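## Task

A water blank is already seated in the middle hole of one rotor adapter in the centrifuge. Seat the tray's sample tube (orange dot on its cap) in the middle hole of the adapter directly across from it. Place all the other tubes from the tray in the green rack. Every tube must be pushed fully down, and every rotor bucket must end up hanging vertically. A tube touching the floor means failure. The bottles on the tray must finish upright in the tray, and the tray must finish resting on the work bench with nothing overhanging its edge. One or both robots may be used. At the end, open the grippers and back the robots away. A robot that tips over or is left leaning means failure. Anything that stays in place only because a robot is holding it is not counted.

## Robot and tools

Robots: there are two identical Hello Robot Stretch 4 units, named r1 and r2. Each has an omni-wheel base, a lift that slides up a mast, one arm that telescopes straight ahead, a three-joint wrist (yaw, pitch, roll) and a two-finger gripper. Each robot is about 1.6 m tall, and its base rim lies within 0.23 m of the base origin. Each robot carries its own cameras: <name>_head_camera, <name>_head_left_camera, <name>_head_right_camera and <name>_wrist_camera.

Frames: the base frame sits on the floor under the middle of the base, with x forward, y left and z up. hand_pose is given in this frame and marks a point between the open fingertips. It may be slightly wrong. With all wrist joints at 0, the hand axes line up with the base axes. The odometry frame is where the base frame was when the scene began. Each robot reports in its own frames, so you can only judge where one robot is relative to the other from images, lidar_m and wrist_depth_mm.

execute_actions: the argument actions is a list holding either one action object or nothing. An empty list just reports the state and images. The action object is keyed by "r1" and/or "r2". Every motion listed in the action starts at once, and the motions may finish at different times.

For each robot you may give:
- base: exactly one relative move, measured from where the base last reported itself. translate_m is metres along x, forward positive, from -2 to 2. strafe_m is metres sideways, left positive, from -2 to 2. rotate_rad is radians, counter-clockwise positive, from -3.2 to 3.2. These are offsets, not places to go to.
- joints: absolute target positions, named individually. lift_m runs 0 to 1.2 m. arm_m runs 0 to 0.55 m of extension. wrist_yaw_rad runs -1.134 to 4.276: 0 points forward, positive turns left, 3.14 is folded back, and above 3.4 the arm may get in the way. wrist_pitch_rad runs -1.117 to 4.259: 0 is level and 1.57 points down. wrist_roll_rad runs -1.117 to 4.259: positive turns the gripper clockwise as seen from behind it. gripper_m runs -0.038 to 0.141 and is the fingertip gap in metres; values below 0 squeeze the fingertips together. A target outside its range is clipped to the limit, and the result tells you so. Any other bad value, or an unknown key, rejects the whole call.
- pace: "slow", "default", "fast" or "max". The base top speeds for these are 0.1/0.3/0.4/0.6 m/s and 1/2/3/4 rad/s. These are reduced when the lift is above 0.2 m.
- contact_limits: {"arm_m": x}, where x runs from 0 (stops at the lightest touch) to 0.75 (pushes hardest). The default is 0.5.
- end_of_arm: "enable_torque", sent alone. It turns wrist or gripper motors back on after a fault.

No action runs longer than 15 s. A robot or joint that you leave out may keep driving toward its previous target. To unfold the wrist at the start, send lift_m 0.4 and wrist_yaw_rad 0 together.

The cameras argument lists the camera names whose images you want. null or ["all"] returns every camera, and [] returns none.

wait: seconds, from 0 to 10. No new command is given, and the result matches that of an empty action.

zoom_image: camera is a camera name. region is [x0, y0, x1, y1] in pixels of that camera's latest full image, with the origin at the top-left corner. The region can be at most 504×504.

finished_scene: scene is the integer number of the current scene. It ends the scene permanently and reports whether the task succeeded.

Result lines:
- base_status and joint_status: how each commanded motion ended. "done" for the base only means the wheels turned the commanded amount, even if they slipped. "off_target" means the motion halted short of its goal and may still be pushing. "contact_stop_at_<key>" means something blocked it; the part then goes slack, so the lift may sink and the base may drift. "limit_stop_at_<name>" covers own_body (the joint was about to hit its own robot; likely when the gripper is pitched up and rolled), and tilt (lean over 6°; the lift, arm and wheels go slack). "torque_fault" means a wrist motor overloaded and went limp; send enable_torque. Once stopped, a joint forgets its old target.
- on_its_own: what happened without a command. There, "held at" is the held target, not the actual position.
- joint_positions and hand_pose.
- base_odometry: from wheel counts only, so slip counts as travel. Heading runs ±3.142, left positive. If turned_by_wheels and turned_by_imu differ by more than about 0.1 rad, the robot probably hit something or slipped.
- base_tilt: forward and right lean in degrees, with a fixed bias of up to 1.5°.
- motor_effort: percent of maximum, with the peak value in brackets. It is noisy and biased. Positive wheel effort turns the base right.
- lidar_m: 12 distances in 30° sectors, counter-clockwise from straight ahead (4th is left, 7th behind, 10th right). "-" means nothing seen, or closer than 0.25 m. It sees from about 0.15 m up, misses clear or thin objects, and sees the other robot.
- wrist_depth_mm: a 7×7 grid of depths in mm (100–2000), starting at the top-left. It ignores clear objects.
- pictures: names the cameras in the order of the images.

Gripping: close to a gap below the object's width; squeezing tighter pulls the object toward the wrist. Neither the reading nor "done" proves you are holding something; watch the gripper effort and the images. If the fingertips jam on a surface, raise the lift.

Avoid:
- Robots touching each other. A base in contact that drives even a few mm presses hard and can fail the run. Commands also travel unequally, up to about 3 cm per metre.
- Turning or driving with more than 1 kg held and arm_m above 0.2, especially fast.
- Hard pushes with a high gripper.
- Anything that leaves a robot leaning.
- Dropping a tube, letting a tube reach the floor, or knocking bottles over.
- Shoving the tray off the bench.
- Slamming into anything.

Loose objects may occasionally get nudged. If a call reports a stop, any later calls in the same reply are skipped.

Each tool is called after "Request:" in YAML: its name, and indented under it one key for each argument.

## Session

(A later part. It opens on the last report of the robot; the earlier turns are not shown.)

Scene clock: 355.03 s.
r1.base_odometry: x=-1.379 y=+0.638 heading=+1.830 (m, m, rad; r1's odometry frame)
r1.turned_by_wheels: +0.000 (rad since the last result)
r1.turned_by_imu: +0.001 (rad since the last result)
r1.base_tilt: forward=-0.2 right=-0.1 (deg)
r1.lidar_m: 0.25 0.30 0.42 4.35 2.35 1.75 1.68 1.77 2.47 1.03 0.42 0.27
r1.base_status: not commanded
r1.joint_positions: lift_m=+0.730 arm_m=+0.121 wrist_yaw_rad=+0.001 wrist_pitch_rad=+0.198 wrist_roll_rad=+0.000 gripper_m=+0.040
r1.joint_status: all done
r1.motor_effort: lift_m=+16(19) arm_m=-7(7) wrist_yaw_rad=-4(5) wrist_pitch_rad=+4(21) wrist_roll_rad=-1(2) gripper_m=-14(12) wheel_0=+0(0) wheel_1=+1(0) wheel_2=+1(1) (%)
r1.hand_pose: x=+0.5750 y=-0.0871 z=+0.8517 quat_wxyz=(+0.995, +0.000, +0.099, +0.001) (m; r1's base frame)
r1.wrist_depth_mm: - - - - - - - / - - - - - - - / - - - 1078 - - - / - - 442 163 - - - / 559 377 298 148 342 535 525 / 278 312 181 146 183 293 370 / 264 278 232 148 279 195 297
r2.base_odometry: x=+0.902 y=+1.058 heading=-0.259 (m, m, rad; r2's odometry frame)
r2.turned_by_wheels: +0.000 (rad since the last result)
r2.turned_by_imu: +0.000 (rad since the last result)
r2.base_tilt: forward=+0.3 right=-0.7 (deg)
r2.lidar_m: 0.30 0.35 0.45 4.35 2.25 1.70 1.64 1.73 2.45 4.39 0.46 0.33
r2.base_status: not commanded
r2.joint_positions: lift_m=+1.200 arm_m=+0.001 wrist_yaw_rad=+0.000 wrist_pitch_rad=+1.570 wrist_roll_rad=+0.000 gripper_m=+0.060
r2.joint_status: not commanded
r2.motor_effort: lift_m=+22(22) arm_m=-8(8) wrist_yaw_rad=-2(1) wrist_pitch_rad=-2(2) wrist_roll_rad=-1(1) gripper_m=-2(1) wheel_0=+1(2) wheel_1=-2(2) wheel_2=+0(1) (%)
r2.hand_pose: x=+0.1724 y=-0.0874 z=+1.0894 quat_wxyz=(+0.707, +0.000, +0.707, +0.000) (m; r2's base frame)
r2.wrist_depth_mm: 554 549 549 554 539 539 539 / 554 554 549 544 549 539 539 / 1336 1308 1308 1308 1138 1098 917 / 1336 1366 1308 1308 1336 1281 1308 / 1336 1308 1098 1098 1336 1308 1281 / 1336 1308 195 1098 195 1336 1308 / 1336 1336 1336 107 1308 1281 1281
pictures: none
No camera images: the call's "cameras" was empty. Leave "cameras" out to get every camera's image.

Request:
execute_actions:
  actions:
    - {"r1":{"joints":{"gripper_m":0.12}}}
  cameras: []

Request:
execute_actions:
  actions:
    - {"r1":{"base":{"translate_m":-0.25},"joints":{"arm_m":0.0}}}
  cameras: []

Request:
execute_actions:
  actions:
    - {"r2":{"joints":{"arm_m":0.45}}}
  cameras: ["r1_head_camera","r2_wrist_camera"]

Scene clock: 360.67 s.
r1.base_odometry: x=-1.379 y=+0.638 heading=+1.830 (m, m, rad; r1's odometry frame)
r1.turned_by_wheels: +0.000 (rad since the last result)
r1.turned_by_imu: +0.001 (rad since the last result)
r1.base_tilt: forward=-0.1 right=-0.2 (deg)
r1.lidar_m: 0.26 0.30 0.40 4.34 2.34 1.77 1.70 1.77 2.46 1.01 0.40 0.29
r1.base_status: not commanded
r1.joint_positions: lift_m=+0.730 arm_m=+0.121 wrist_yaw_rad=+0.000 wrist_pitch_rad=+0.202 wrist_roll_rad=+0.000 gripper_m=+0.120
r1.joint_status: all done
r1.motor_effort: lift_m=+17(17) arm_m=-7(7) wrist_yaw_rad=-1(3) wrist_pitch_rad=-6(7) wrist_roll_rad=-1(1) gripper_m=-2(14) wheel_0=+0(0) wheel_1=+1(1) wheel_2=+1(1) (%)
r1.hand_pose: x=+0.5747 y=-0.0873 z=+0.8505 quat_wxyz=(+0.995, +0.000, +0.101, +0.000) (m; r1's base frame)
r1.wrist_depth_mm: - - - - - - - / - - - - - - - / - - - 1078 - - - / - - 439 175 - - - / 544 375 294 160 332 525 512 / 267 314 193 161 195 236 364 / 265 287 290 147 285 209 290
r2.base_odometry: x=+0.902 y=+1.058 heading=-0.259 (m, m, rad; r2's odometry frame)
r2.turned_by_wheels: +0.000 (rad since the last result)
r2.turned_by_imu: +0.000 (rad since the last result)
r2.base_tilt: forward=+0.1 right=-0.7 (deg)
r2.lidar_m: 0.32 0.35 0.48 4.34 2.25 1.71 1.64 1.73 2.46 4.38 0.47 0.34
r2.base_status: not commanded
r2.joint_positions: lift_m=+1.200 arm_m=+0.001 wrist_yaw_rad=+0.000 wrist_pitch_rad=+1.570 wrist_roll_rad=+0.000 gripper_m=+0.060
r2.joint_status: not commanded
r2.motor_effort: lift_m=+22(22) arm_m=-8(8) wrist_yaw_rad=-1(0) wrist_pitch_rad=-2(1) wrist_roll_rad=-3(0) gripper_m=-1(2) wheel_0=+1(1) wheel_1=-2(2) wheel_2=+0(1) (%)
r2.hand_pose: x=+0.1724 y=-0.0874 z=+1.0894 quat_wxyz=(+0.707, +0.000, +0.707, +0.000) (m; r2's base frame)
r2.wrist_depth_mm: 549 549 549 539 539 544 535 / 559 554 549 549 544 544 549 / 1336 1308 1308 1308 1160 1118 931 / 1336 1308 1281 1281 1281 1308 1336 / 1336 1336 1118 1098 1281 1281 1281 / 1336 1308 196 1118 195 1308 1308 / 1366 1366 1336 107 1366 1281 1308
pictures: none
No camera images: the call's "cameras" was empty. Leave "cameras" out to get every camera's image.

Scene clock: 362.93 s.
r1.base_odometry: x=-1.315 y=+0.396 heading=+1.830 (m, m, rad; r1's odometry frame)
r1.turned_by_wheels: +0.000 (rad since the last result)
r1.turned_by_imu: +0.001 (rad since the last result)
r1.base_tilt: forward=-0.1 right=-0.1 (deg)
r1.lidar_m: 0.42 0.55 0.80 4.35 2.01 1.50 1.45 1.51 2.11 4.38 0.72 0.48
r1.base_status: done
r1.joint_positions: lift_m=+0.730 arm_m=+0.001 wrist_yaw_rad=+0.000 wrist_pitch_rad=+0.200 wrist_roll_rad=+0.000 gripper_m=+0.120
r1.joint_status: all done
r1.motor_effort: lift_m=+17(18) arm_m=-7(10) wrist_yaw_rad=-2(4) wrist_pitch_rad=-2(8) wrist_roll_rad=-2(2) gripper_m=-1(2) wheel_0=-1(6) wheel_1=+0(7) wheel_2=+1(11) (%)
r1.hand_pose: x=+0.4549 y=-0.0874 z=+0.8511 quat_wxyz=(+0.995, +0.000, +0.100, +0.000) (m; r1's base frame)
r1.wrist_depth_mm: - - - - - - - / - - - - - - - / - - - - - - - / 976 960 512 270 917 904 891 / 554 397 384 271 424 535 525 / 266 338 217 276 217 334 370 / 221 220 220 146 220 273 325
r2.base_odometry: x=+0.902 y=+1.058 heading=-0.259 (m, m, rad; r2's odometry frame)
r2.turned_by_wheels: +0.000 (rad since the last result)
r2.turned_by_imu: +0.000 (rad since the last result)
r2.base_tilt: forward=+0.2 right=-0.7 (deg)
r2.lidar_m: 0.31 0.34 0.47 4.36 2.26 1.69 1.66 1.74 2.45 4.38 0.44 0.31
r2.base_status: not commanded
r2.joint_positions: lift_m=+1.200 arm_m=+0.001 wrist_yaw_rad=+0.000 wrist_pitch_rad=+1.570 wrist_roll_rad=+0.000 gripper_m=+0.060
r2.joint_status: not commanded
r2.motor_effort: lift_m=+22(22) arm_m=-8(8) wrist_yaw_rad=-1(1) wrist_pitch_rad=-3(2) wrist_roll_rad=+0(1) gripper_m=-5(4) wheel_0=+1(1) wheel_1=-2(2) wheel_2=+1(1) (%)
r2.hand_pose: x=+0.1724 y=-0.0874 z=+1.0894 quat_wxyz=(+0.707, +0.000, +0.707, +0.000) (m; r2's base frame)
r2.wrist_depth_mm: 549 554 544 544 544 539 535 / 554 554 549 544 544 544 544 / 1336 1308 1308 1281 1160 1118 931 / 1336 1336 1308 1308 1308 1255 1281 / 1336 1336 1098 1098 1308 1308 1308 / 1336 1336 196 1098 195 1308 1308 / 1336 1366 1336 107 1336 1336 1336
pictures: none
No camera images: the call's "cameras" was empty. Leave "cameras" out to get every camera's image.

Scene clock: 365.33 s.
r1.base_odometry: x=-1.315 y=+0.396 heading=+1.830 (m, m, rad; r1's odometry frame)
r1.turned_by_wheels: +0.000 (rad since the last result)
r1.turned_by_imu: +0.001 (rad since the last result)
r1.base_tilt: forward=-0.3 right=-0.1 (deg)
r1.lidar_m: 0.43 0.55 0.81 4.34 2.01 1.51 1.45 1.51 2.14 4.38 0.74 0.48
r1.base_status: not commanded
r1.joint_positions: lift_m=+0.730 arm_m=+0.001 wrist_yaw_rad=+0.000 wrist_pitch_rad=+0.200 wrist_roll_rad=+0.000 gripper_m=+0.120
r1.joint_status: not commanded
r1.motor_effort: lift_m=+17(18) arm_m=-7(7) wrist_yaw_rad=-1(0) wrist_pitch_rad=-1(1) wrist_roll_rad=-1(1) gripper_m=-3(2) wheel_0=+0(0) wheel_1=+0(1) wheel_2=+1(1) (%)
r1.hand_pose: x=+0.4549 y=-0.0874 z=+0.8511 quat_wxyz=(+0.995, +0.000, +0.100, +0.000) (m; r1's base frame)
r1.wrist_depth_mm: - - - - - - - / - - - - - - - / - - - - - - - / 991 960 512 271 931 904 891 / 559 397 387 271 421 530 521 / 267 340 217 277 217 334 370 / 222 222 221 147 221 273 324
r2.base_odometry: x=+0.902 y=+1.058 heading=-0.259 (m, m, rad; r2's odometry frame)
r2.turned_by_wheels: +0.000 (rad since the last result)
r2.turned_by_imu: +0.000 (rad since the last result)
r2.base_tilt: forward=+0.2 right=-0.6 (deg)
r2.lidar_m: 0.31 0.33 0.47 4.34 2.26 1.70 1.63 1.74 2.46 4.38 0.46 0.34
r2.base_status: not commanded
r2.joint_positions: lift_m=+1.200 arm_m=+0.449 wrist_yaw_rad=+0.000 wrist_pitch_rad=+1.570 wrist_roll_rad=+0.000 gripper_m=+0.060
r2.joint_status: all done
r2.motor_effort: lift_m=+22(22) arm_m=+7(6) wrist_yaw_rad=-2(1) wrist_pitch_rad=-1(2) wrist_roll_rad=+0(1) gripper_m=-6(3) wheel_0=+1(1) wheel_1=-2(2) wheel_2=+1(1) (%)
r2.hand_pose: x=+0.6198 y=-0.0874 z=+1.0894 quat_wxyz=(+0.707, +0.000, +0.707, +0.000) (m; r2's base frame)
r2.wrist_depth_mm: 554 544 544 539 402 535 539 / 554 544 544 539 544 544 539 / 549 549 549 544 544 544 544 / 564 554 554 549 549 554 549 / 559 559 554 554 549 549 544 / 569 559 196 559 195 554 549 / 564 564 564 107 554 554 549
pictures: r1_head_camera, r2_wrist_camera
Images, in order (width x height): r1_head_camera 420x560, r2_wrist_camera 616x392.

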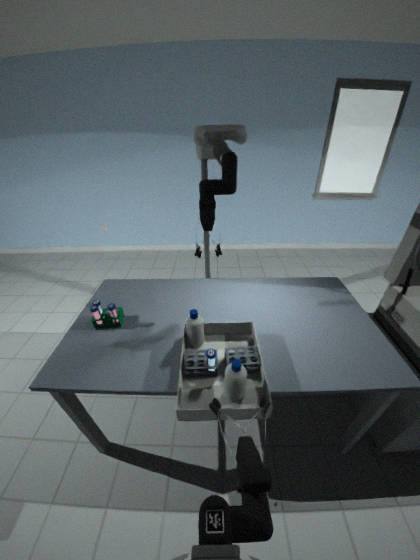

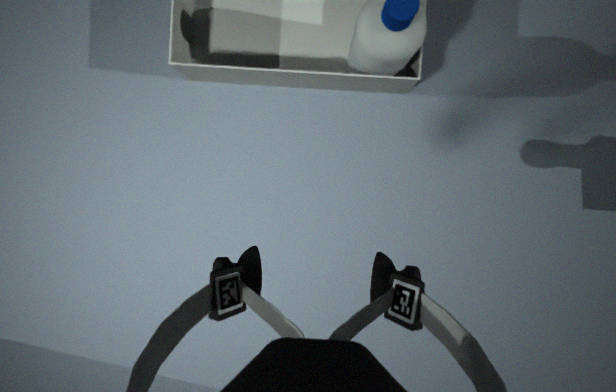

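Request:
execute_actions:
  actions:
    - {"r1":{"joints":{"lift_m":0.8}},"r2":{"joints":{"arm_m":0.1}}}
  cameras: []

Request:
execute_actions:
  actions:
    - {"r1":{"base":{"translate_m":-0.1}}}
  cameras: []

Request:
execute_actions:
  actions:
    - {"r1":{"base":{"strafe_m":0.06},"joints":{"lift_m":0.625,"wrist_pitch_rad":0}}}
  cameras: ["r1_wrist_camera"]

Request:
execute_actions:
  actions:
    - {"r1":{"joints":{"arm_m":0.34},"pace":"slow"}}
  cameras: ["r1_head_camera"]

Scene clock: 374.30 s.
r1.base_odometry: x=-1.315 y=+0.396 heading=+1.830 (m, m, rad; r1's odometry frame)
r1.turned_by_wheels: +0.000 (rad since the last result)
r1.turned_by_imu: +0.002 (rad since the last result)
r1.base_tilt: forward=-0.2 right=-0.1 (deg)
r1.lidar_m: 0.42 0.55 0.81 4.35 2.00 1.51 1.44 1.51 2.11 4.38 0.75 0.44
r1.base_status: not commanded
r1.joint_positions: lift_m=+0.800 arm_m=+0.001 wrist_yaw_rad=+0.000 wrist_pitch_rad=+0.202 wrist_roll_rad=+0.000 gripper_m=+0.120
r1.joint_status: all done
r1.motor_effort: lift_m=+23(24) arm_m=-7(7) wrist_yaw_rad=-2(1) wrist_pitch_rad=-7(8) wrist_roll_rad=-1(1) gripper_m=-1(0) wheel_0=+0(0) wheel_1=+0(1) wheel_2=+1(1) (%)
r1.hand_pose: x=+0.4547 y=-0.0874 z=+0.9201 quat_wxyz=(+0.995, +0.000, +0.101, +0.000) (m; r1's base frame)
r1.wrist_depth_mm: - - - - - - - / - - - - - - - / - - - - - - - / - - - - - - - / 699 750 539 300 683 715 699 / 521 407 300 281 392 480 496 / 392 355 399 147 379 387 402
r2.base_odometry: x=+0.902 y=+1.058 heading=-0.259 (m, m, rad; r2's odometry frame)
r2.turned_by_wheels: +0.000 (rad since the last result)
r2.turned_by_imu: -0.001 (rad since the last result)
r2.base_tilt: forward=+0.1 right=-0.6 (deg)
r2.lidar_m: 0.32 0.33 0.47 4.35 2.27 1.71 1.65 1.73 2.44 4.37 0.46 0.34
r2.base_status: not commanded
r2.joint_positions: lift_m=+1.200 arm_m=+0.101 wrist_yaw_rad=+0.000 wrist_pitch_rad=+1.570 wrist_roll_rad=+0.000 gripper_m=+0.060
r2.joint_status: all done
r2.motor_effort: lift_m=+22(22) arm_m=-8(8) wrist_yaw_rad=+0(2) wrist_pitch_rad=-1(2) wrist_roll_rad=-1(0) gripper_m=-3(4) wheel_0=+1(2) wheel_1=-2(2) wheel_2=+1(0) (%)
r2.hand_pose: x=+0.2724 y=-0.0874 z=+1.0894 quat_wxyz=(+0.707, +0.000, +0.707, +0.000) (m; r2's base frame)
r2.wrist_depth_mm: 554 549 544 544 539 539 535 / 554 549 544 544 549 539 544 / 554 549 549 549 544 544 549 / 1308 1336 1308 1308 1308 544 544 / 1336 1336 1308 1098 1308 1308 1308 / 1366 1336 195 1118 195 1336 1308 / 1336 1366 1336 107 1336 1308 1308
pictures: none
No camera images: the call's "cameras" was empty. Leave "cameras" out to get every camera's image.

Scene clock: 375.83 s.
r1.base_odometry: x=-1.290 y=+0.300 heading=+1.830 (m, m, rad; r1's odometry frame)
r1.turned_by_wheels: +0.000 (rad since the last result)
r1.turned_by_imu: +0.000 (rad since the last result)
r1.base_tilt: forward=-0.2 right=-0.2 (deg)
r1.lidar_m: 0.51 0.65 0.92 4.35 1.87 1.41 1.33 1.40 1.96 4.38 0.87 0.53
r1.base_status: done
r1.joint_positions: lift_m=+0.800 arm_m=+0.001 wrist_yaw_rad=+0.000 wrist_pitch_rad=+0.202 wrist_roll_rad=+0.000 gripper_m=+0.120
r1.joint_status: not commanded
r1.motor_effort: lift_m=+23(22) arm_m=-7(7) wrist_yaw_rad=-2(1) wrist_pitch_rad=-7(8) wrist_roll_rad=-1(1) gripper_m=+0(1) wheel_0=-1(7) wheel_1=+0(3) wheel_2=-1(6) (%)
r1.hand_pose: x=+0.4547 y=-0.0874 z=+0.9201 quat_wxyz=(+0.995, +0.000, +0.101, +0.000) (m; r1's base frame)
r1.wrist_depth_mm: - - - - - - - / - - - - - - - / - - - - - - - / - - 1118 1618 - - - / 741 750 530 389 683 723 707 / 521 415 469 397 330 477 496 / 500 336 332 146 336 436 436
r2.base_odometry: x=+0.902 y=+1.058 heading=-0.259 (m, m, rad; r2's odometry frame)
r2.turned_by_wheels: +0.000 (rad since the last result)
r2.turned_by_imu: +0.000 (rad since the last result)
r2.base_tilt: forward=+0.3 right=-0.7 (deg)
r2.lidar_m: 0.30 0.35 0.48 4.34 2.26 1.70 1.65 1.75 2.44 4.37 0.46 0.35
r2.base_status: not commanded
r2.joint_positions: lift_m=+1.200 arm_m=+0.101 wrist_yaw_rad=+0.000 wrist_pitch_rad=+1.570 wrist_roll_rad=+0.000 gripper_m=+0.060
r2.joint_status: not commanded
r2.motor_effort: lift_m=+22(22) arm_m=-7(8) wrist_yaw_rad=+0(2) wrist_pitch_rad=-2(2) wrist_roll_rad=+1(1) gripper_m=-1(5) wheel_0=+1(1) wheel_1=-2(2) wheel_2=+0(1) (%)
r2.hand_pose: x=+0.2724 y=-0.0874 z=+1.0894 quat_wxyz=(+0.707, +0.000, +0.707, +0.000) (m; r2's base frame)
r2.wrist_depth_mm: 549 544 549 544 544 539 535 / 554 549 549 544 544 539 535 / 559 559 549 549 549 549 549 / 1308 1336 1308 1366 1308 544 544 / 1336 1366 1366 1098 1308 1308 1308 / 1336 1336 195 1118 196 1281 1336 / 1336 1336 1336 107 1336 1336 1308
pictures: none
No camera images: the call's "cameras" was empty. Leave "cameras" out to get every camera's image.

Scene clock: 377.63 s.
r1.base_odometry: x=-1.348 y=+0.284 heading=+1.830 (m, m, rad; r1's odometry frame)
r1.turned_by_wheels: +0.000 (rad since the last result)
r1.turned_by_imu: +0.000 (rad since the last result)
r1.base_tilt: forward=-0.2 right=-0.1 (deg)
r1.lidar_m: 0.52 0.65 4.43 4.29 1.86 1.40 1.33 1.37 1.96 4.44 0.90 0.56
r1.base_status: done
r1.joint_positions: lift_m=+0.625 arm_m=+0.001 wrist_yaw_rad=+0.000 wrist_pitch_rad=+0.003 wrist_roll_rad=+0.000 gripper_m=+0.120
r1.joint_status: all done
r1.motor_effort: lift_m=+18(22) arm_m=-7(6) wrist_yaw_rad=-1(2) wrist_pitch_rad=-8(19) wrist_roll_rad=-2(3) gripper_m=+3(2) wheel_0=+0(7) wheel_1=-1(8) wheel_2=-1(1) (%)
r1.hand_pose: x=+0.4606 y=-0.0874 z=+0.8026 quat_wxyz=(+1.000, +0.000, +0.001, +0.000) (m; r1's base frame)
r1.wrist_depth_mm: - - - 1499 - - - / - - - - - - - / - - - - - - - / - - 627 480 368 - - / 647 466 307 309 307 307 559 / 455 413 307 309 309 309 439 / 1983 1138 1863 146 1756 1756 1397
r2.base_odometry: x=+0.902 y=+1.058 heading=-0.259 (m, m, rad; r2's odometry frame)
r2.turned_by_wheels: +0.000 (rad since the last result)
r2.turned_by_imu: +0.000 (rad since the last result)
r2.base_tilt: forward=+0.3 right=-0.7 (deg)
r2.lidar_m: 0.32 0.34 0.48 4.36 2.28 1.70 1.63 1.74 2.47 4.38 0.46 0.33
r2.base_status: not commanded
r2.joint_positions: lift_m=+1.200 arm_m=+0.101 wrist_yaw_rad=+0.000 wrist_pitch_rad=+1.570 wrist_roll_rad=+0.000 gripper_m=+0.060
r2.joint_status: not commanded
r2.motor_effort: lift_m=+22(22) arm_m=-7(8) wrist_yaw_rad=+1(2) wrist_pitch_rad=-2(1) wrist_roll_rad=-1(2) gripper_m=-5(3) wheel_0=+2(1) wheel_1=-2(2) wheel_2=+1(1) (%)
r2.hand_pose: x=+0.2724 y=-0.0874 z=+1.0894 quat_wxyz=(+0.707, +0.000, +0.707, +0.000) (m; r2's base frame)
r2.wrist_depth_mm: 549 544 544 539 539 544 544 / 554 549 549 544 539 544 539 / 564 549 554 544 544 544 544 / 1336 1308 1281 1281 1281 549 549 / 1366 1336 1336 1078 1336 1308 1281 / 1336 1336 196 1098 195 1308 1308 / 1336 1336 1336 107 1308 1336 1336
pictures: r1_wrist_camera
Images, in order (width x height): r1_wrist_camera 616x392.

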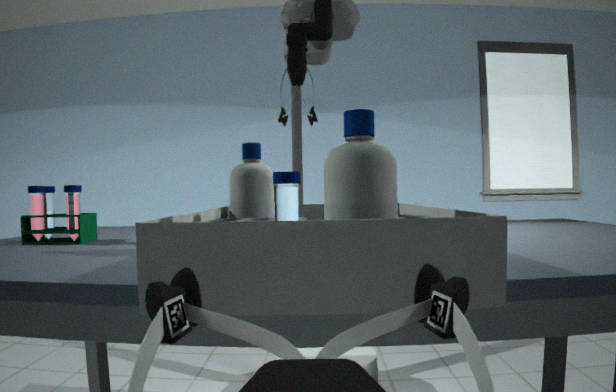

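Scene clock: 382.33 s.
r1.base_odometry: x=-1.348 y=+0.284 heading=+1.830 (m, m, rad; r1's odometry frame)
r1.turned_by_wheels: +0.000 (rad since the last result)
r1.turned_by_imu: +0.001 (rad since the last result)
r1.base_tilt: forward=-0.3 right=-0.3 (deg)
r1.lidar_m: 0.63 0.66 4.43 4.29 1.85 1.40 1.33 1.40 1.96 4.44 0.88 0.64
r1.base_status: not commanded
r1.joint_positions: lift_m=+0.625 arm_m=+0.339 wrist_yaw_rad=-0.001 wrist_pitch_rad=+0.001 wrist_roll_rad=+0.000 gripper_m=+0.120
r1.joint_status: all done
r1.motor_effort: lift_m=+18(18) arm_m=+7(7) wrist_yaw_rad=+3(4) wrist_pitch_rad=-4(8) wrist_roll_rad=-2(3) gripper_m=-2(0) wheel_0=+0(0) wheel_1=+0(1) wheel_2=-1(1) (%)
r1.hand_pose: x=+0.7980 y=-0.0878 z=+0.8031 quat_wxyz=(+1.000, +0.000, +0.001, -0.001) (m; r1's base frame)
r1.wrist_depth_mm: - - - - - - - / - - - - - - - / - - - - 325 - - / - - 554 424 301 - - / 647 241 243 242 243 243 404 / 315 242 243 243 243 244 244 / 224 211 216 146 213 205 -
r2.base_odometry: x=+0.902 y=+1.058 heading=-0.259 (m, m, rad; r2's odometry frame)
r2.turned_by_wheels: +0.000 (rad since the last result)
r2.turned_by_imu: +0.000 (rad since the last result)
r2.base_tilt: forward=+0.3 right=-0.6 (deg)
r2.lidar_m: 0.32 0.34 0.48 4.34 2.27 1.72 1.64 1.74 2.44 4.39 0.45 0.33
r2.base_status: not commanded
r2.joint_positions: lift_m=+1.200 arm_m=+0.101 wrist_yaw_rad=+0.000 wrist_pitch_rad=+1.570 wrist_roll_rad=+0.000 gripper_m=+0.060
r2.joint_status: not commanded
r2.motor_effort: lift_m=+22(22) arm_m=-7(8) wrist_yaw_rad=-2(0) wrist_pitch_rad=-2(2) wrist_roll_rad=-1(2) gripper_m=-1(1) wheel_0=+1(1) wheel_1=-2(2) wheel_2=+1(1) (%)
r2.hand_pose: x=+0.2724 y=-0.0874 z=+1.0894 quat_wxyz=(+0.707, +0.000, +0.707, +0.000) (m; r2's base frame)
r2.wrist_depth_mm: 549 549 544 539 535 539 535 / 554 554 549 544 544 549 539 / 559 549 554 549 549 544 539 / 1336 1336 1308 1336 1308 554 549 / 1336 1336 1336 1098 1336 1308 1336 / 1366 1336 196 1098 195 1308 1308 / 1336 1308 1336 107 1308 1281 1308
pictures: r1_head_camera
Images, in order (width x height): r1_head_camera 420x560.

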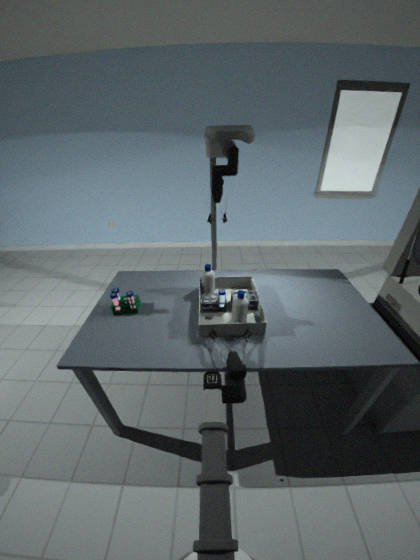

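Request:
execute_actions:
  actions:
    - {"r1":{"joints":{"arm_m":0}},"r2":{"joints":{"arm_m":0.5,"lift_m":1.2}}}
  cameras: ["r2_wrist_camera","r2_head_camera","r1_head_camera"]

Scene clock: 398.87 s.
r1.base_odometry: x=-1.348 y=+0.284 heading=+1.830 (m, m, rad; r1's odometry frame)
r1.turned_by_wheels: +0.000 (rad since the last result)
r1.turned_by_imu: +0.002 (rad since the last result)
r1.base_tilt: forward=-0.2 right=-0.2 (deg)
r1.lidar_m: 0.62 0.65 4.44 4.30 1.87 1.40 1.34 1.40 1.94 4.45 0.88 0.65
r1.base_status: not commanded
r1.joint_positions: lift_m=+0.625 arm_m=+0.001 wrist_yaw_rad=+0.000 wrist_pitch_rad=+0.003 wrist_roll_rad=+0.000 gripper_m=+0.120
r1.joint_status: all done
r1.motor_effort: lift_m=+18(18) arm_m=-7(8) wrist_yaw_rad=-1(4) wrist_pitch_rad=-8(8) wrist_roll_rad=+0(1) gripper_m=-3(0) wheel_0=-1(0) wheel_1=+0(0) wheel_2=-1(1) (%)
r1.hand_pose: x=+0.4606 y=-0.0874 z=+0.8027 quat_wxyz=(+1.000, +0.000, +0.001, +0.000) (m; r1's base frame)
r1.wrist_depth_mm: - - - 1537 - - - / - - - - - - - / - - - - - - - / - - - 640 - - - / 640 647 580 580 580 591 559 / 455 415 407 407 402 399 439 / 1983 1138 1808 146 1756 1756 1430
r2.base_odometry: x=+0.902 y=+1.058 heading=-0.259 (m, m, rad; r2's odometry frame)
r2.turned_by_wheels: +0.000 (rad since the last result)
r2.turned_by_imu: -0.001 (rad since the last result)
r2.base_tilt: forward=+0.1 right=-0.6 (deg)
r2.lidar_m: 0.32 0.34 0.48 4.36 2.26 1.71 1.64 1.73 2.45 4.38 0.45 0.34
r2.base_status: not commanded
r2.joint_positions: lift_m=+1.200 arm_m=+0.499 wrist_yaw_rad=+0.000 wrist_pitch_rad=+1.570 wrist_roll_rad=+0.000 gripper_m=+0.060
r2.joint_status: all done
r2.motor_effort: lift_m=+22(18) arm_m=+8(10) wrist_yaw_rad=-2(1) wrist_pitch_rad=-1(2) wrist_roll_rad=-1(0) gripper_m=+0(3) wheel_0=+1(2) wheel_1=-2(2) wheel_2=+1(0) (%)
r2.hand_pose: x=+0.6698 y=-0.0874 z=+1.0894 quat_wxyz=(+0.707, +0.000, +0.707, +0.000) (m; r2's base frame)
r2.wrist_depth_mm: 549 549 544 544 535 539 530 / 549 549 413 539 539 544 539 / 554 554 549 544 549 544 539 / 554 559 521 492 539 549 544 / 559 554 549 549 554 549 549 / 569 559 196 539 195 549 549 / 569 559 564 107 554 554 554
pictures: r1_head_camera, r2_head_camera, r2_wrist_camera
Images, in order (width x height): r1_head_camera 420x560, r2_head_camera 420x560, r2_wrist_camera 616x392.

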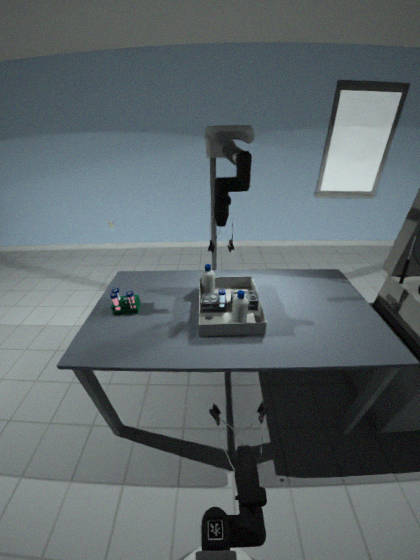

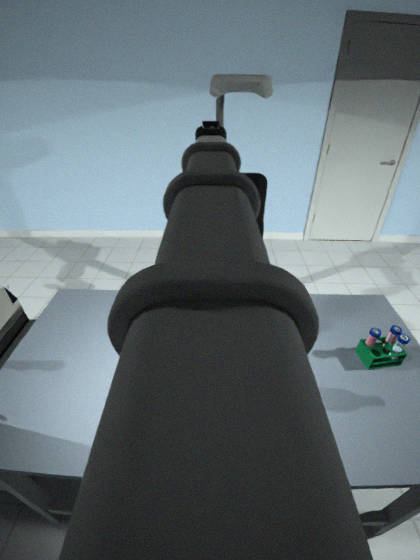

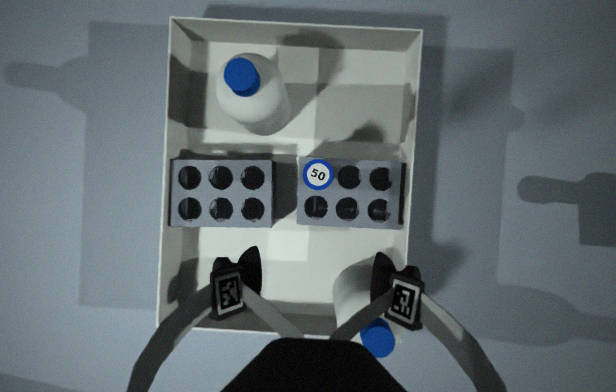

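Request:
execute_actions:
  actions:
    - {"r2":{"joints":{"arm_m":0.55},"base":{"translate_m":0.018}}}
  cameras: []

Request:
execute_actions:
  actions:
    - {"r2":{"joints":{"lift_m":1.03}}}
  cameras: ["r2_wrist_camera"]

Scene clock: 404.53 s.
r1.base_odometry: x=-1.348 y=+0.284 heading=+1.830 (m, m, rad; r1's odometry frame)
r1.turned_by_wheels: +0.000 (rad since the last result)
r1.turned_by_imu: +0.001 (rad since the last result)
r1.base_tilt: forward=-0.2 right=-0.2 (deg)
r1.lidar_m: 0.62 0.65 4.42 4.30 1.87 1.39 1.33 1.39 1.96 4.44 0.91 0.66
r1.base_status: not commanded
r1.joint_positions: lift_m=+0.625 arm_m=+0.001 wrist_yaw_rad=+0.000 wrist_pitch_rad=+0.003 wrist_roll_rad=+0.000 gripper_m=+0.120
r1.joint_status: not commanded
r1.motor_effort: lift_m=+18(18) arm_m=-7(7) wrist_yaw_rad=+1(0) wrist_pitch_rad=-8(8) wrist_roll_rad=-2(2) gripper_m=+0(0) wheel_0=+0(0) wheel_1=+0(0) wheel_2=-1(1) (%)
r1.hand_pose: x=+0.4606 y=-0.0874 z=+0.8027 quat_wxyz=(+1.000, +0.000, +0.001, +0.000) (m; r1's base frame)
r1.wrist_depth_mm: - - - 1537 - - - / - - - - - - - / - - - - - - - / - - - 634 - - - / 647 647 580 585 585 591 554 / 455 413 410 407 402 399 439 / 1983 1160 1921 146 1756 1808 1397
r2.base_odometry: x=+0.920 y=+1.053 heading=-0.259 (m, m, rad; r2's odometry frame)
r2.turned_by_wheels: +0.000 (rad since the last result)
r2.turned_by_imu: +0.000 (rad since the last result)
r2.base_tilt: forward=+0.3 right=-0.6 (deg)
r2.lidar_m: 0.28 0.32 0.44 4.34 2.29 1.73 1.67 1.75 2.48 4.38 0.41 0.32
r2.base_status: done
r2.joint_positions: lift_m=+1.200 arm_m=+0.546 wrist_yaw_rad=+0.000 wrist_pitch_rad=+1.570 wrist_roll_rad=+0.000 gripper_m=+0.060
r2.joint_status: all done
joint sent to its limit — the command would take r2.arm_m past its upper limit, so that joint was sent only as far as its limit.
r2.motor_effort: lift_m=+22(22) arm_m=+8(8) wrist_yaw_rad=+0(1) wrist_pitch_rad=-1(2) wrist_roll_rad=+0(1) gripper_m=-1(2) wheel_0=+1(5) wheel_1=+1(4) wheel_2=+0(7) (%)
r2.hand_pose: x=+0.7174 y=-0.0874 z=+1.0894 quat_wxyz=(+0.707, +0.000, +0.707, +0.000) (m; r2's base frame)
r2.wrist_depth_mm: 549 549 544 544 544 539 539 / 554 549 539 544 539 544 535 / 559 549 415 549 544 544 539 / 554 559 549 549 549 544 544 / 564 559 496 508 525 544 549 / 559 554 196 549 195 559 549 / 569 564 564 107 554 549 549
pictures: none
No camera images: the call's "cameras" was empty. Leave "cameras" out to get every camera's image.

Scene clock: 406.33 s.
r1.base_odometry: x=-1.348 y=+0.284 heading=+1.830 (m, m, rad; r1's odometry frame)
r1.turned_by_wheels: +0.000 (rad since the last result)
r1.turned_by_imu: +0.001 (rad since the last result)
r1.base_tilt: forward=-0.2 right=-0.1 (deg)
r1.lidar_m: 0.61 0.65 4.43 4.28 1.84 1.40 1.35 1.40 1.98 4.43 0.90 0.64
r1.base_status: not commanded
r1.joint_positions: lift_m=+0.625 arm_m=+0.001 wrist_yaw_rad=+0.000 wrist_pitch_rad=+0.003 wrist_roll_rad=+0.000 gripper_m=+0.120
r1.joint_status: not commanded
r1.motor_effort: lift_m=+18(18) arm_m=-7(7) wrist_yaw_rad=-2(1) wrist_pitch_rad=-8(8) wrist_roll_rad=-2(2) gripper_m=-1(1) wheel_0=+0(0) wheel_1=+0(0) wheel_2=-1(1) (%)
r1.hand_pose: x=+0.4606 y=-0.0874 z=+0.8027 quat_wxyz=(+1.000, +0.000, +0.001, +0.000) (m; r1's base frame)
r1.wrist_depth_mm: - - - 750 - - - / - - - 1499 - - - / - - - - - - - / - - - 640 - - - / 647 654 580 580 585 591 559 / 455 415 407 410 402 402 439 / 1983 1138 1808 146 1756 1756 1430
r2.base_odometry: x=+0.920 y=+1.053 heading=-0.259 (m, m, rad; r2's odometry frame)
r2.turned_by_wheels: +0.000 (rad since the last result)
r2.turned_by_imu: +0.000 (rad since the last result)
r2.base_tilt: forward=+0.1 right=-0.6 (deg)
r2.lidar_m: 0.30 0.32 0.45 4.35 2.29 1.72 1.66 1.76 2.47 4.38 0.43 0.31
r2.base_status: not commanded
r2.joint_positions: lift_m=+1.030 arm_m=+0.546 wrist_yaw_rad=+0.000 wrist_pitch_rad=+1.570 wrist_roll_rad=+0.000 gripper_m=+0.060
r2.joint_status: all done
r2.motor_effort: lift_m=+13(23) arm_m=+8(7) wrist_yaw_rad=-2(1) wrist_pitch_rad=-1(1) wrist_roll_rad=+0(2) gripper_m=-6(6) wheel_0=+1(1) wheel_1=+1(1) wheel_2=+1(1) (%)
r2.hand_pose: x=+0.7174 y=-0.0874 z=+0.9201 quat_wxyz=(+0.707, +0.000, +0.707, +0.000) (m; r2's base frame)
r2.wrist_depth_mm: 379 334 349 359 345 375 370 / 384 357 246 375 375 375 373 / 384 325 239 379 375 377 373 / 389 379 382 379 377 379 375 / 387 324 322 320 322 379 377 / 389 329 196 322 195 382 379 / 394 366 384 107 384 319 382
pictures: r2_wrist_camera
Images, in order (width x height): r2_wrist_camera 616x392.

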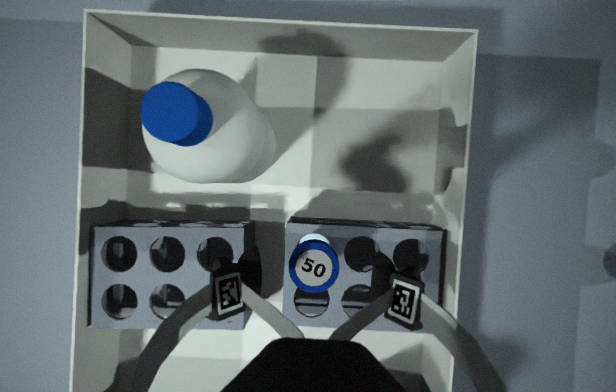

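Aligned.

Request:
execute_actions:
  actions:
    - {"r2":{"joints":{"lift_m":0.96},"pace":"slow"}}
  cameras: []

Request:
execute_actions:
  actions:
    - {"r2":{"joints":{"gripper_m":0.015}}}
  cameras: []

Request:
execute_actions:
  actions:
    - {"r2":{"joints":{"lift_m":1.2}}}
  cameras: []

Request:
execute_actions:
  actions:
    - {"r2":{"base":{"strafe_m":-0.45},"joints":{"arm_m":0.5}}}
  cameras: ["r2_wrist_camera"]

Scene clock: 414.67 s.
r1.base_odometry: x=-1.348 y=+0.284 heading=+1.830 (m, m, rad; r1's odometry frame)
r1.turned_by_wheels: +0.000 (rad since the last result)
r1.turned_by_imu: +0.001 (rad since the last result)
r1.base_tilt: forward=-0.3 right=-0.1 (deg)
r1.lidar_m: 0.61 0.65 4.41 4.28 1.85 1.40 1.33 1.41 1.97 4.43 0.86 0.66
r1.base_status: not commanded
r1.joint_positions: lift_m=+0.625 arm_m=+0.001 wrist_yaw_rad=+0.000 wrist_pitch_rad=+0.003 wrist_roll_rad=+0.000 gripper_m=+0.120
r1.joint_status: not commanded
r1.motor_effort: lift_m=+18(18) arm_m=-7(7) wrist_yaw_rad=-1(1) wrist_pitch_rad=-8(9) wrist_roll_rad=-2(2) gripper_m=-1(1) wheel_0=+0(0) wheel_1=+0(0) wheel_2=-1(1) (%)
r1.hand_pose: x=+0.4606 y=-0.0874 z=+0.8027 quat_wxyz=(+1.000, +0.000, +0.001, +0.000) (m; r1's base frame)
r1.wrist_depth_mm: - - - 1138 - - - / - - - 1098 - - - / - - - - - - - / - - - 634 - - - / 647 647 580 580 585 591 559 / 455 415 410 407 402 399 439 / 1983 1138 1863 146 1756 1756 1430
r2.base_odometry: x=+0.920 y=+1.053 heading=-0.259 (m, m, rad; r2's odometry frame)
r2.turned_by_wheels: +0.000 (rad since the last result)
r2.turned_by_imu: +0.000 (rad since the last result)
r2.base_tilt: forward=+0.3 right=-0.5 (deg)
r2.lidar_m: 0.30 0.33 0.46 4.35 2.28 1.75 1.65 1.75 2.49 4.39 0.43 0.33
r2.base_status: not commanded
r2.joint_positions: lift_m=+0.960 arm_m=+0.546 wrist_yaw_rad=+0.000 wrist_pitch_rad=+1.570 wrist_roll_rad=+0.000 gripper_m=+0.060
r2.joint_status: all done
r2.motor_effort: lift_m=+13(14) arm_m=+8(8) wrist_yaw_rad=-1(0) wrist_pitch_rad=-1(2) wrist_roll_rad=+0(1) gripper_m=-1(4) wheel_0=+1(1) wheel_1=+1(1) wheel_2=+1(0) (%)
r2.hand_pose: x=+0.7174 y=-0.0874 z=+0.8501 quat_wxyz=(+0.707, +0.000, +0.707, +0.000) (m; r2's base frame)
r2.wrist_depth_mm: 259 173 298 306 298 262 303 / 241 132 175 306 304 297 306 / 276 168 183 309 307 290 306 / 279 310 310 307 307 285 307 / 254 254 252 250 278 272 309 / 255 255 196 190 196 251 312 / 255 256 315 107 282 251 312
pictures: none
No camera images: the call's "cameras" was empty. Leave "cameras" out to get every camera's image.

Scene clock: 415.90 s.
r1.base_odometry: x=-1.348 y=+0.284 heading=+1.830 (m, m, rad; r1's odometry frame)
r1.turned_by_wheels: +0.000 (rad since the last result)
r1.turned_by_imu: +0.000 (rad since the last result)
r1.base_tilt: forward=-0.2 right=-0.2 (deg)
r1.lidar_m: 0.62 0.67 4.44 4.29 1.86 1.39 1.34 1.38 1.96 4.44 0.87 0.66
r1.base_status: not commanded
r1.joint_positions: lift_m=+0.625 arm_m=+0.001 wrist_yaw_rad=+0.000 wrist_pitch_rad=+0.003 wrist_roll_rad=+0.000 gripper_m=+0.120
r1.joint_status: not commanded
r1.motor_effort: lift_m=+18(18) arm_m=-7(7) wrist_yaw_rad=+1(0) wrist_pitch_rad=-8(8) wrist_roll_rad=+0(1) gripper_m=-2(0) wheel_0=+0(1) wheel_1=+0(0) wheel_2=-1(1) (%)
r1.hand_pose: x=+0.4606 y=-0.0874 z=+0.8027 quat_wxyz=(+1.000, +0.000, +0.001, +0.000) (m; r1's base frame)
r1.wrist_depth_mm: - - - 1138 - - - / - - - 768 - - - / - - - - - - - / - - - 647 - - - / 654 647 580 585 580 591 559 / 455 413 407 410 402 402 436 / 1983 1118 1863 146 1756 1708 1430
r2.base_odometry: x=+0.920 y=+1.053 heading=-0.259 (m, m, rad; r2's odometry frame)
r2.turned_by_wheels: +0.000 (rad since the last result)
r2.turned_by_imu: +0.000 (rad since the last result)
r2.base_tilt: forward=+0.3 right=-0.6 (deg)
r2.lidar_m: 0.30 0.32 0.45 4.35 2.28 1.72 1.67 1.76 2.46 4.38 0.44 0.32
r2.base_status: not commanded
r2.joint_positions: lift_m=+0.960 arm_m=+0.546 wrist_yaw_rad=+0.000 wrist_pitch_rad=+1.570 wrist_roll_rad=+0.000 gripper_m=+0.015
r2.joint_status: all done
r2.motor_effort: lift_m=+13(13) arm_m=+8(7) wrist_yaw_rad=-1(0) wrist_pitch_rad=-2(1) wrist_roll_rad=+0(0) gripper_m=-12(8) wheel_0=+1(1) wheel_1=+1(1) wheel_2=+0(0) (%)
r2.hand_pose: x=+0.7174 y=-0.0874 z=+0.8501 quat_wxyz=(+0.707, +0.000, +0.707, +0.000) (m; r2's base frame)
r2.wrist_depth_mm: 257 172 300 304 300 262 303 / 241 131 175 306 306 297 303 / 274 167 183 307 304 293 306 / 279 312 310 309 307 286 309 / 254 254 278 251 278 273 309 / 255 254 189 185 190 252 310 / 256 255 314 107 281 236 312
pictures: none
No camera images: the call's "cameras" was empty. Leave "cameras" out to get every camera's image.

Scene clock: 417.97 s.
r1.base_odometry: x=-1.348 y=+0.284 heading=+1.830 (m, m, rad; r1's odometry frame)
r1.turned_by_wheels: +0.000 (rad since the last result)
r1.turned_by_imu: +0.001 (rad since the last result)
r1.base_tilt: forward=-0.1 right=-0.2 (deg)
r1.lidar_m: 0.61 0.66 4.43 4.29 1.85 1.41 1.33 1.40 1.94 4.43 0.88 0.65
r1.base_status: not commanded
r1.joint_positions: lift_m=+0.625 arm_m=+0.001 wrist_yaw_rad=+0.000 wrist_pitch_rad=+0.003 wrist_roll_rad=+0.000 gripper_m=+0.120
r1.joint_status: not commanded
r1.motor_effort: lift_m=+18(18) arm_m=-7(7) wrist_yaw_rad=-1(1) wrist_pitch_rad=-8(8) wrist_roll_rad=-1(1) gripper_m=+0(0) wheel_0=+0(1) wheel_1=+0(0) wheel_2=-1(1) (%)
r1.hand_pose: x=+0.4606 y=-0.0874 z=+0.8027 quat_wxyz=(+1.000, +0.000, +0.001, +0.000) (m; r1's base frame)
r1.wrist_depth_mm: - - - 1537 - - - / - - - - - - - / - - - - - - - / - - - 647 - - - / 647 654 585 580 585 585 559 / 459 413 410 407 404 402 439 / 1983 1138 1863 146 1708 1756 1430
r2.base_odometry: x=+0.920 y=+1.053 heading=-0.259 (m, m, rad; r2's odometry frame)
r2.turned_by_wheels: +0.000 (rad since the last result)
r2.turned_by_imu: +0.000 (rad since the last result)
r2.base_tilt: forward=+0.2 right=-0.5 (deg)
r2.lidar_m: 0.29 0.33 0.47 4.35 2.28 1.72 1.67 1.75 2.48 4.39 0.42 0.31
r2.base_status: not commanded
r2.joint_positions: lift_m=+1.200 arm_m=+0.546 wrist_yaw_rad=+0.000 wrist_pitch_rad=+1.570 wrist_roll_rad=+0.000 gripper_m=+0.015
r2.joint_status: all done
r2.motor_effort: lift_m=+23(24) arm_m=+8(8) wrist_yaw_rad=-2(0) wrist_pitch_rad=-2(1) wrist_roll_rad=-1(0) gripper_m=-9(9) wheel_0=+1(0) wheel_1=+1(1) wheel_2=+1(1) (%)
r2.hand_pose: x=+0.7174 y=-0.0874 z=+1.0893 quat_wxyz=(+0.707, +0.000, +0.707, +0.000) (m; r2's base frame)
r2.wrist_depth_mm: 549 544 544 544 544 539 535 / 554 554 544 539 539 535 530 / 559 554 415 544 544 544 539 / 559 554 549 549 549 549 544 / 564 554 496 488 539 549 544 / 564 559 189 185 190 544 549 / 564 559 564 107 559 554 549
pictures: none
No camera images: the call's "cameras" was empty. Leave "cameras" out to get every camera's image.

Scene clock: 420.80 s.
r1.base_odometry: x=-1.348 y=+0.284 heading=+1.830 (m, m, rad; r1's odometry frame)
r1.turned_by_wheels: +0.000 (rad since the last result)
r1.turned_by_imu: +0.001 (rad since the last result)
r1.base_tilt: forward=-0.3 right=-0.1 (deg)
r1.lidar_m: 0.61 0.64 4.43 4.28 1.87 1.41 1.33 1.39 1.98 4.43 0.89 0.65
r1.base_status: not commanded
r1.joint_positions: lift_m=+0.625 arm_m=+0.001 wrist_yaw_rad=+0.000 wrist_pitch_rad=+0.003 wrist_roll_rad=+0.000 gripper_m=+0.120
r1.joint_status: not commanded
r1.motor_effort: lift_m=+18(18) arm_m=-7(7) wrist_yaw_rad=-2(0) wrist_pitch_rad=-8(9) wrist_roll_rad=-1(1) gripper_m=+0(0) wheel_0=+0(0) wheel_1=+0(0) wheel_2=-1(1) (%)
r1.hand_pose: x=+0.4606 y=-0.0874 z=+0.8027 quat_wxyz=(+1.000, +0.000, +0.001, +0.000) (m; r1's base frame)
r1.wrist_depth_mm: - - 1499 - - - - / - - - - - - - / - - - - - - - / - - - 647 - - - / 647 654 580 580 580 591 559 / 455 415 410 410 402 404 439 / 1983 1160 1397 146 1756 1756 1430
r2.base_odometry: x=+0.804 y=+0.618 heading=-0.259 (m, m, rad; r2's odometry frame)
r2.turned_by_wheels: +0.000 (rad since the last result)
r2.turned_by_imu: -0.002 (rad since the last result)
r2.base_tilt: forward=+0.3 right=-0.5 (deg)
r2.lidar_m: 0.28 0.30 0.44 1.69 2.34 1.73 1.68 1.77 2.50 3.92 0.40 0.32
r2.base_status: done
r2.joint_positions: lift_m=+1.200 arm_m=+0.501 wrist_yaw_rad=+0.000 wrist_pitch_rad=+1.570 wrist_roll_rad=+0.000 gripper_m=+0.015
r2.joint_status: all done
r2.motor_effort: lift_m=+23(23) arm_m=-8(9) wrist_yaw_rad=-1(1) wrist_pitch_rad=-2(1) wrist_roll_rad=+0(0) gripper_m=-5(12) wheel_0=-2(8) wheel_1=+0(7) wheel_2=+0(1) (%)
r2.hand_pose: x=+0.6725 y=-0.0874 z=+1.0893 quat_wxyz=(+0.707, +0.000, +0.707, +0.000) (m; r2's base frame)
r2.wrist_depth_mm: 549 549 544 544 539 539 1281 / 549 544 549 544 539 539 1255 / 530 554 549 549 549 549 1281 / 508 559 554 549 525 544 1308 / 549 554 554 525 554 549 1281 / 500 559 188 186 189 549 1308 / 569 564 564 107 554 549 1336
pictures: r2_wrist_camera
Images, in order (width x height): r2_wrist_camera 616x392.

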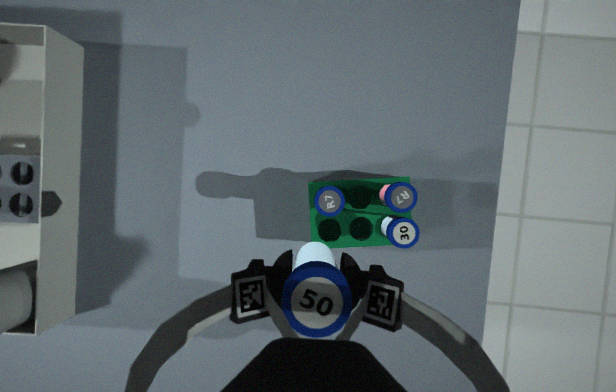

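Request:
execute_actions:
  actions:
    - {"r2":{"base":{"strafe_m":-0.015},"joints":{"arm_m":0.508}}}
  cameras: []

Request:
execute_actions:
  actions:
    - {"r2":{"joints":{"lift_m":1.06}}}
  cameras: ["r2_wrist_camera","r1_head_camera"]

Scene clock: 425.50 s.
r1.base_odometry: x=-1.348 y=+0.284 heading=+1.830 (m, m, rad; r1's odometry frame)
r1.turned_by_wheels: +0.000 (rad since the last result)
r1.turned_by_imu: +0.001 (rad since the last result)
r1.base_tilt: forward=-0.1 right=-0.1 (deg)
r1.lidar_m: 0.62 0.66 4.42 4.29 1.85 1.41 1.33 1.40 1.96 4.44 0.88 0.65
r1.base_status: not commanded
r1.joint_positions: lift_m=+0.625 arm_m=+0.001 wrist_yaw_rad=+0.000 wrist_pitch_rad=+0.003 wrist_roll_rad=+0.000 gripper_m=+0.120
r1.joint_status: not commanded
r1.motor_effort: lift_m=+18(18) arm_m=-7(7) wrist_yaw_rad=+0(0) wrist_pitch_rad=-9(8) wrist_roll_rad=-2(2) gripper_m=+1(2) wheel_0=+0(0) wheel_1=+0(0) wheel_2=-1(1) (%)
r1.hand_pose: x=+0.4606 y=-0.0874 z=+0.8027 quat_wxyz=(+1.000, +0.000, +0.001, +0.000) (m; r1's base frame)
r1.wrist_depth_mm: - - 1499 - - - - / - - - - - - - / - - - - - - - / - - - 640 - - - / 647 654 580 580 585 585 564 / 455 413 410 410 404 402 439 / 1983 1138 1397 146 1756 1756 1430
r2.base_odometry: x=+0.801 y=+0.604 heading=-0.259 (m, m, rad; r2's odometry frame)
r2.turned_by_wheels: +0.000 (rad since the last result)
r2.turned_by_imu: -0.001 (rad since the last result)
r2.base_tilt: forward=+0.3 right=-0.5 (deg)
r2.lidar_m: 0.28 0.31 0.44 1.67 2.33 1.72 1.68 1.77 2.47 3.92 0.42 0.30
r2.base_status: done
r2.joint_positions: lift_m=+1.200 arm_m=+0.507 wrist_yaw_rad=+0.000 wrist_pitch_rad=+1.570 wrist_roll_rad=+0.000 gripper_m=+0.015
r2.joint_status: all done
r2.motor_effort: lift_m=+23(23) arm_m=+8(7) wrist_yaw_rad=-2(2) wrist_pitch_rad=-1(2) wrist_roll_rad=+0(1) gripper_m=-6(6) wheel_0=-1(5) wheel_1=-2(8) wheel_2=+0(0) (%)
r2.hand_pose: x=+0.6778 y=-0.0874 z=+1.0893 quat_wxyz=(+0.707, +0.000, +0.707, +0.000) (m; r2's base frame)
r2.wrist_depth_mm: 554 549 544 544 544 535 1255 / 544 549 549 549 539 539 1281 / 554 549 549 549 544 549 1308 / 530 554 554 549 544 549 1281 / 554 564 554 521 549 1308 1281 / 525 564 189 185 190 1308 1281 / 564 564 559 107 554 559 1308
pictures: none
No camera images: the call's "cameras" was empty. Leave "cameras" out to get every camera's image.

Scene clock: 427.17 s.
r1.base_odometry: x=-1.348 y=+0.284 heading=+1.830 (m, m, rad; r1's odometry frame)
r1.turned_by_wheels: +0.000 (rad since the last result)
r1.turned_by_imu: +0.000 (rad since the last result)
r1.base_tilt: forward=-0.1 right=-0.2 (deg)
r1.lidar_m: 0.60 0.63 4.44 4.30 1.87 1.40 1.35 1.39 1.96 4.41 0.88 0.63
r1.base_status: not commanded
r1.joint_positions: lift_m=+0.625 arm_m=+0.001 wrist_yaw_rad=+0.000 wrist_pitch_rad=+0.003 wrist_roll_rad=+0.000 gripper_m=+0.120
r1.joint_status: not commanded
r1.motor_effort: lift_m=+18(18) arm_m=-7(7) wrist_yaw_rad=-2(0) wrist_pitch_rad=-9(8) wrist_roll_rad=-2(1) gripper_m=-1(1) wheel_0=+0(0) wheel_1=+0(0) wheel_2=-1(1) (%)
r1.hand_pose: x=+0.4606 y=-0.0874 z=+0.8027 quat_wxyz=(+1.000, +0.000, +0.001, +0.000) (m; r1's base frame)
r1.wrist_depth_mm: 778 991 1661 - - - - / - - - - - - - / - - - - - - - / - - - 640 - - - / 647 654 580 585 585 591 559 / 455 415 410 410 404 402 439 / 1983 1138 1397 146 1756 1756 1430
r2.base_odometry: x=+0.801 y=+0.604 heading=-0.259 (m, m, rad; r2's odometry frame)
r2.turned_by_wheels: +0.000 (rad since the last result)
r2.turned_by_imu: +0.000 (rad since the last result)
r2.base_tilt: forward=+0.1 right=-0.5 (deg)
r2.lidar_m: 0.28 0.30 0.44 1.68 2.33 1.75 1.67 1.78 2.50 3.91 0.44 0.29
r2.base_status: not commanded
r2.joint_positions: lift_m=+1.060 arm_m=+0.507 wrist_yaw_rad=+0.000 wrist_pitch_rad=+1.570 wrist_roll_rad=+0.000 gripper_m=+0.015
r2.joint_status: all done
r2.motor_effort: lift_m=+14(20) arm_m=+7(7) wrist_yaw_rad=-1(2) wrist_pitch_rad=-1(1) wrist_roll_rad=+0(2) gripper_m=-11(7) wheel_0=-1(1) wheel_1=-1(1) wheel_2=+0(0) (%)
r2.hand_pose: x=+0.6778 y=-0.0874 z=+0.9501 quat_wxyz=(+0.707, +0.000, +0.707, +0.000) (m; r2's base frame)
r2.wrist_depth_mm: 413 407 404 404 402 402 1160 / 413 413 404 404 404 402 1138 / 415 413 413 413 407 404 1138 / 415 415 413 407 353 407 1160 / 415 418 413 353 345 410 1160 / 421 418 189 185 190 413 1160 / 421 421 424 107 415 413 1182
pictures: r1_head_camera, r2_wrist_camera
Images, in order (width x height): r1_head_camera 420x560, r2_wrist_camera 616x392.

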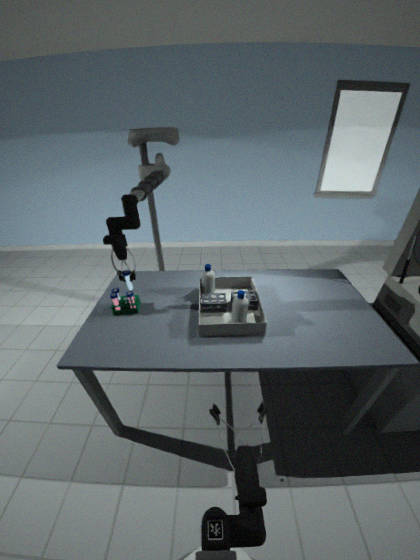

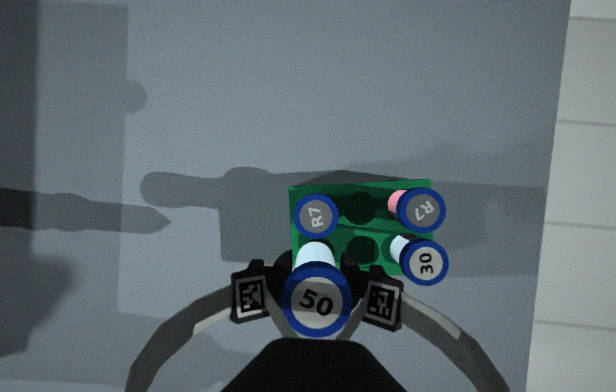

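Request:
execute_actions:
  actions:
    - {"r2":{"joints":{"lift_m":0.975},"pace":"slow"}}
  cameras: ["r2_wrist_camera"]

Request:
execute_actions:
  actions:
    - {"r2":{"joints":{"gripper_m":0.09}}}
  cameras: ["r2_wrist_camera"]

Scene clock: 433.70 s.
r1.base_odometry: x=-1.348 y=+0.284 heading=+1.830 (m, m, rad; r1's odometry frame)
r1.turned_by_wheels: +0.000 (rad since the last result)
r1.turned_by_imu: +0.001 (rad since the last result)
r1.base_tilt: forward=-0.1 right=-0.1 (deg)
r1.lidar_m: 0.61 0.65 4.43 4.30 1.86 1.41 1.34 1.39 1.96 4.44 0.89 0.64
r1.base_status: not commanded
r1.joint_positions: lift_m=+0.625 arm_m=+0.001 wrist_yaw_rad=+0.000 wrist_pitch_rad=+0.003 wrist_roll_rad=+0.000 gripper_m=+0.120
r1.joint_status: not commanded
r1.motor_effort: lift_m=+18(18) arm_m=-7(7) wrist_yaw_rad=-1(0) wrist_pitch_rad=-8(8) wrist_roll_rad=-1(1) gripper_m=-1(2) wheel_0=+0(0) wheel_1=+0(0) wheel_2=-1(1) (%)
r1.hand_pose: x=+0.4606 y=-0.0874 z=+0.8027 quat_wxyz=(+1.000, +0.000, +0.001, +0.000) (m; r1's base frame)
r1.wrist_depth_mm: - 960 - - - - - / - - - - - - - / - - - - - - - / 788 - - 640 - - - / 634 654 580 580 585 585 554 / 455 413 410 407 404 402 442 / 1983 1138 1397 146 1756 1808 1430
r2.base_odometry: x=+0.801 y=+0.604 heading=-0.259 (m, m, rad; r2's odometry frame)
r2.turned_by_wheels: +0.000 (rad since the last result)
r2.turned_by_imu: +0.000 (rad since the last result)
r2.base_tilt: forward=+0.1 right=-0.6 (deg)
r2.lidar_m: 0.27 0.32 0.45 1.67 2.33 1.74 1.68 1.78 2.49 3.90 0.42 0.29
r2.base_status: not commanded
r2.joint_positions: lift_m=+0.975 arm_m=+0.507 wrist_yaw_rad=+0.000 wrist_pitch_rad=+1.570 wrist_roll_rad=+0.000 gripper_m=+0.015
r2.joint_status: all done
r2.motor_effort: lift_m=+13(13) arm_m=+7(7) wrist_yaw_rad=-1(2) wrist_pitch_rad=-2(2) wrist_roll_rad=-1(1) gripper_m=-6(4) wheel_0=-1(1) wheel_1=-1(2) wheel_2=+0(0) (%)
r2.hand_pose: x=+0.6777 y=-0.0874 z=+0.8651 quat_wxyz=(+0.707, +0.000, +0.707, +0.000) (m; r2's base frame)
r2.wrist_depth_mm: 325 325 324 322 320 319 317 / 329 327 324 324 322 319 320 / 329 329 325 325 322 322 322 / 330 329 327 267 266 324 322 / 332 332 330 207 268 266 324 / 336 332 189 185 190 206 327 / 338 334 332 107 330 329 327
pictures: r2_wrist_camera
Images, in order (width x height): r2_wrist_camera 616x392.

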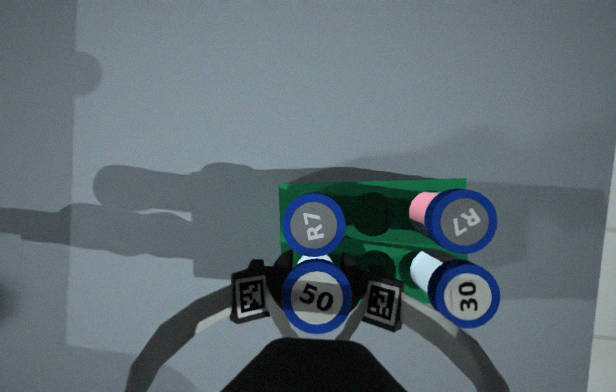

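Scene clock: 435.27 s.
r1.base_odometry: x=-1.348 y=+0.284 heading=+1.830 (m, m, rad; r1's odometry frame)
r1.turned_by_wheels: +0.000 (rad since the last result)
r1.turned_by_imu: +0.000 (rad since the last result)
r1.base_tilt: forward=-0.2 right=-0.2 (deg)
r1.lidar_m: 0.62 0.64 4.45 4.31 1.86 1.39 1.34 1.40 1.95 4.44 0.88 0.64
r1.base_status: not commanded
r1.joint_positions: lift_m=+0.625 arm_m=+0.001 wrist_yaw_rad=+0.000 wrist_pitch_rad=+0.003 wrist_roll_rad=+0.000 gripper_m=+0.120
r1.joint_status: not commanded
r1.motor_effort: lift_m=+18(18) arm_m=-7(7) wrist_yaw_rad=-1(0) wrist_pitch_rad=-8(7) wrist_roll_rad=-2(1) gripper_m=+0(1) wheel_0=+0(0) wheel_1=+0(0) wheel_2=-1(1) (%)
r1.hand_pose: x=+0.4606 y=-0.0874 z=+0.8027 quat_wxyz=(+1.000, +0.000, +0.001, +0.000) (m; r1's base frame)
r1.wrist_depth_mm: - 931 - - - - - / - - - - - - - / - - - - - - - / 809 - - 640 - - - / 640 654 585 580 585 585 559 / 455 415 410 410 402 399 439 / 1983 1138 1397 146 1808 1756 1430
r2.base_odometry: x=+0.801 y=+0.604 heading=-0.259 (m, m, rad; r2's odometry frame)
r2.turned_by_wheels: +0.000 (rad since the last result)
r2.turned_by_imu: +0.000 (rad since the last result)
r2.base_tilt: forward=+0.1 right=-0.7 (deg)
r2.lidar_m: 0.27 0.29 0.44 1.68 2.33 1.74 1.69 1.77 2.49 3.90 0.43 0.32
r2.base_status: not commanded
r2.joint_positions: lift_m=+0.975 arm_m=+0.507 wrist_yaw_rad=+0.000 wrist_pitch_rad=+1.570 wrist_roll_rad=+0.000 gripper_m=+0.090
r2.joint_status: all done
r2.motor_effort: lift_m=+13(13) arm_m=+8(8) wrist_yaw_rad=-2(1) wrist_pitch_rad=-2(3) wrist_roll_rad=-1(1) gripper_m=-4(8) wheel_0=-1(1) wheel_1=-2(2) wheel_2=+0(0) (%)
r2.hand_pose: x=+0.6777 y=-0.0874 z=+0.8651 quat_wxyz=(+0.707, +0.000, +0.707, +0.000) (m; r2's base frame)
r2.wrist_depth_mm: 325 324 324 324 319 319 317 / 327 325 325 325 324 320 319 / 330 329 327 327 324 322 322 / 330 330 327 325 266 264 324 / 332 332 329 216 267 206 325 / 334 334 204 208 197 206 327 / 338 338 332 107 330 327 327
pictures: r2_wrist_camera
Images, in order (width x height): r2_wrist_camera 616x392.

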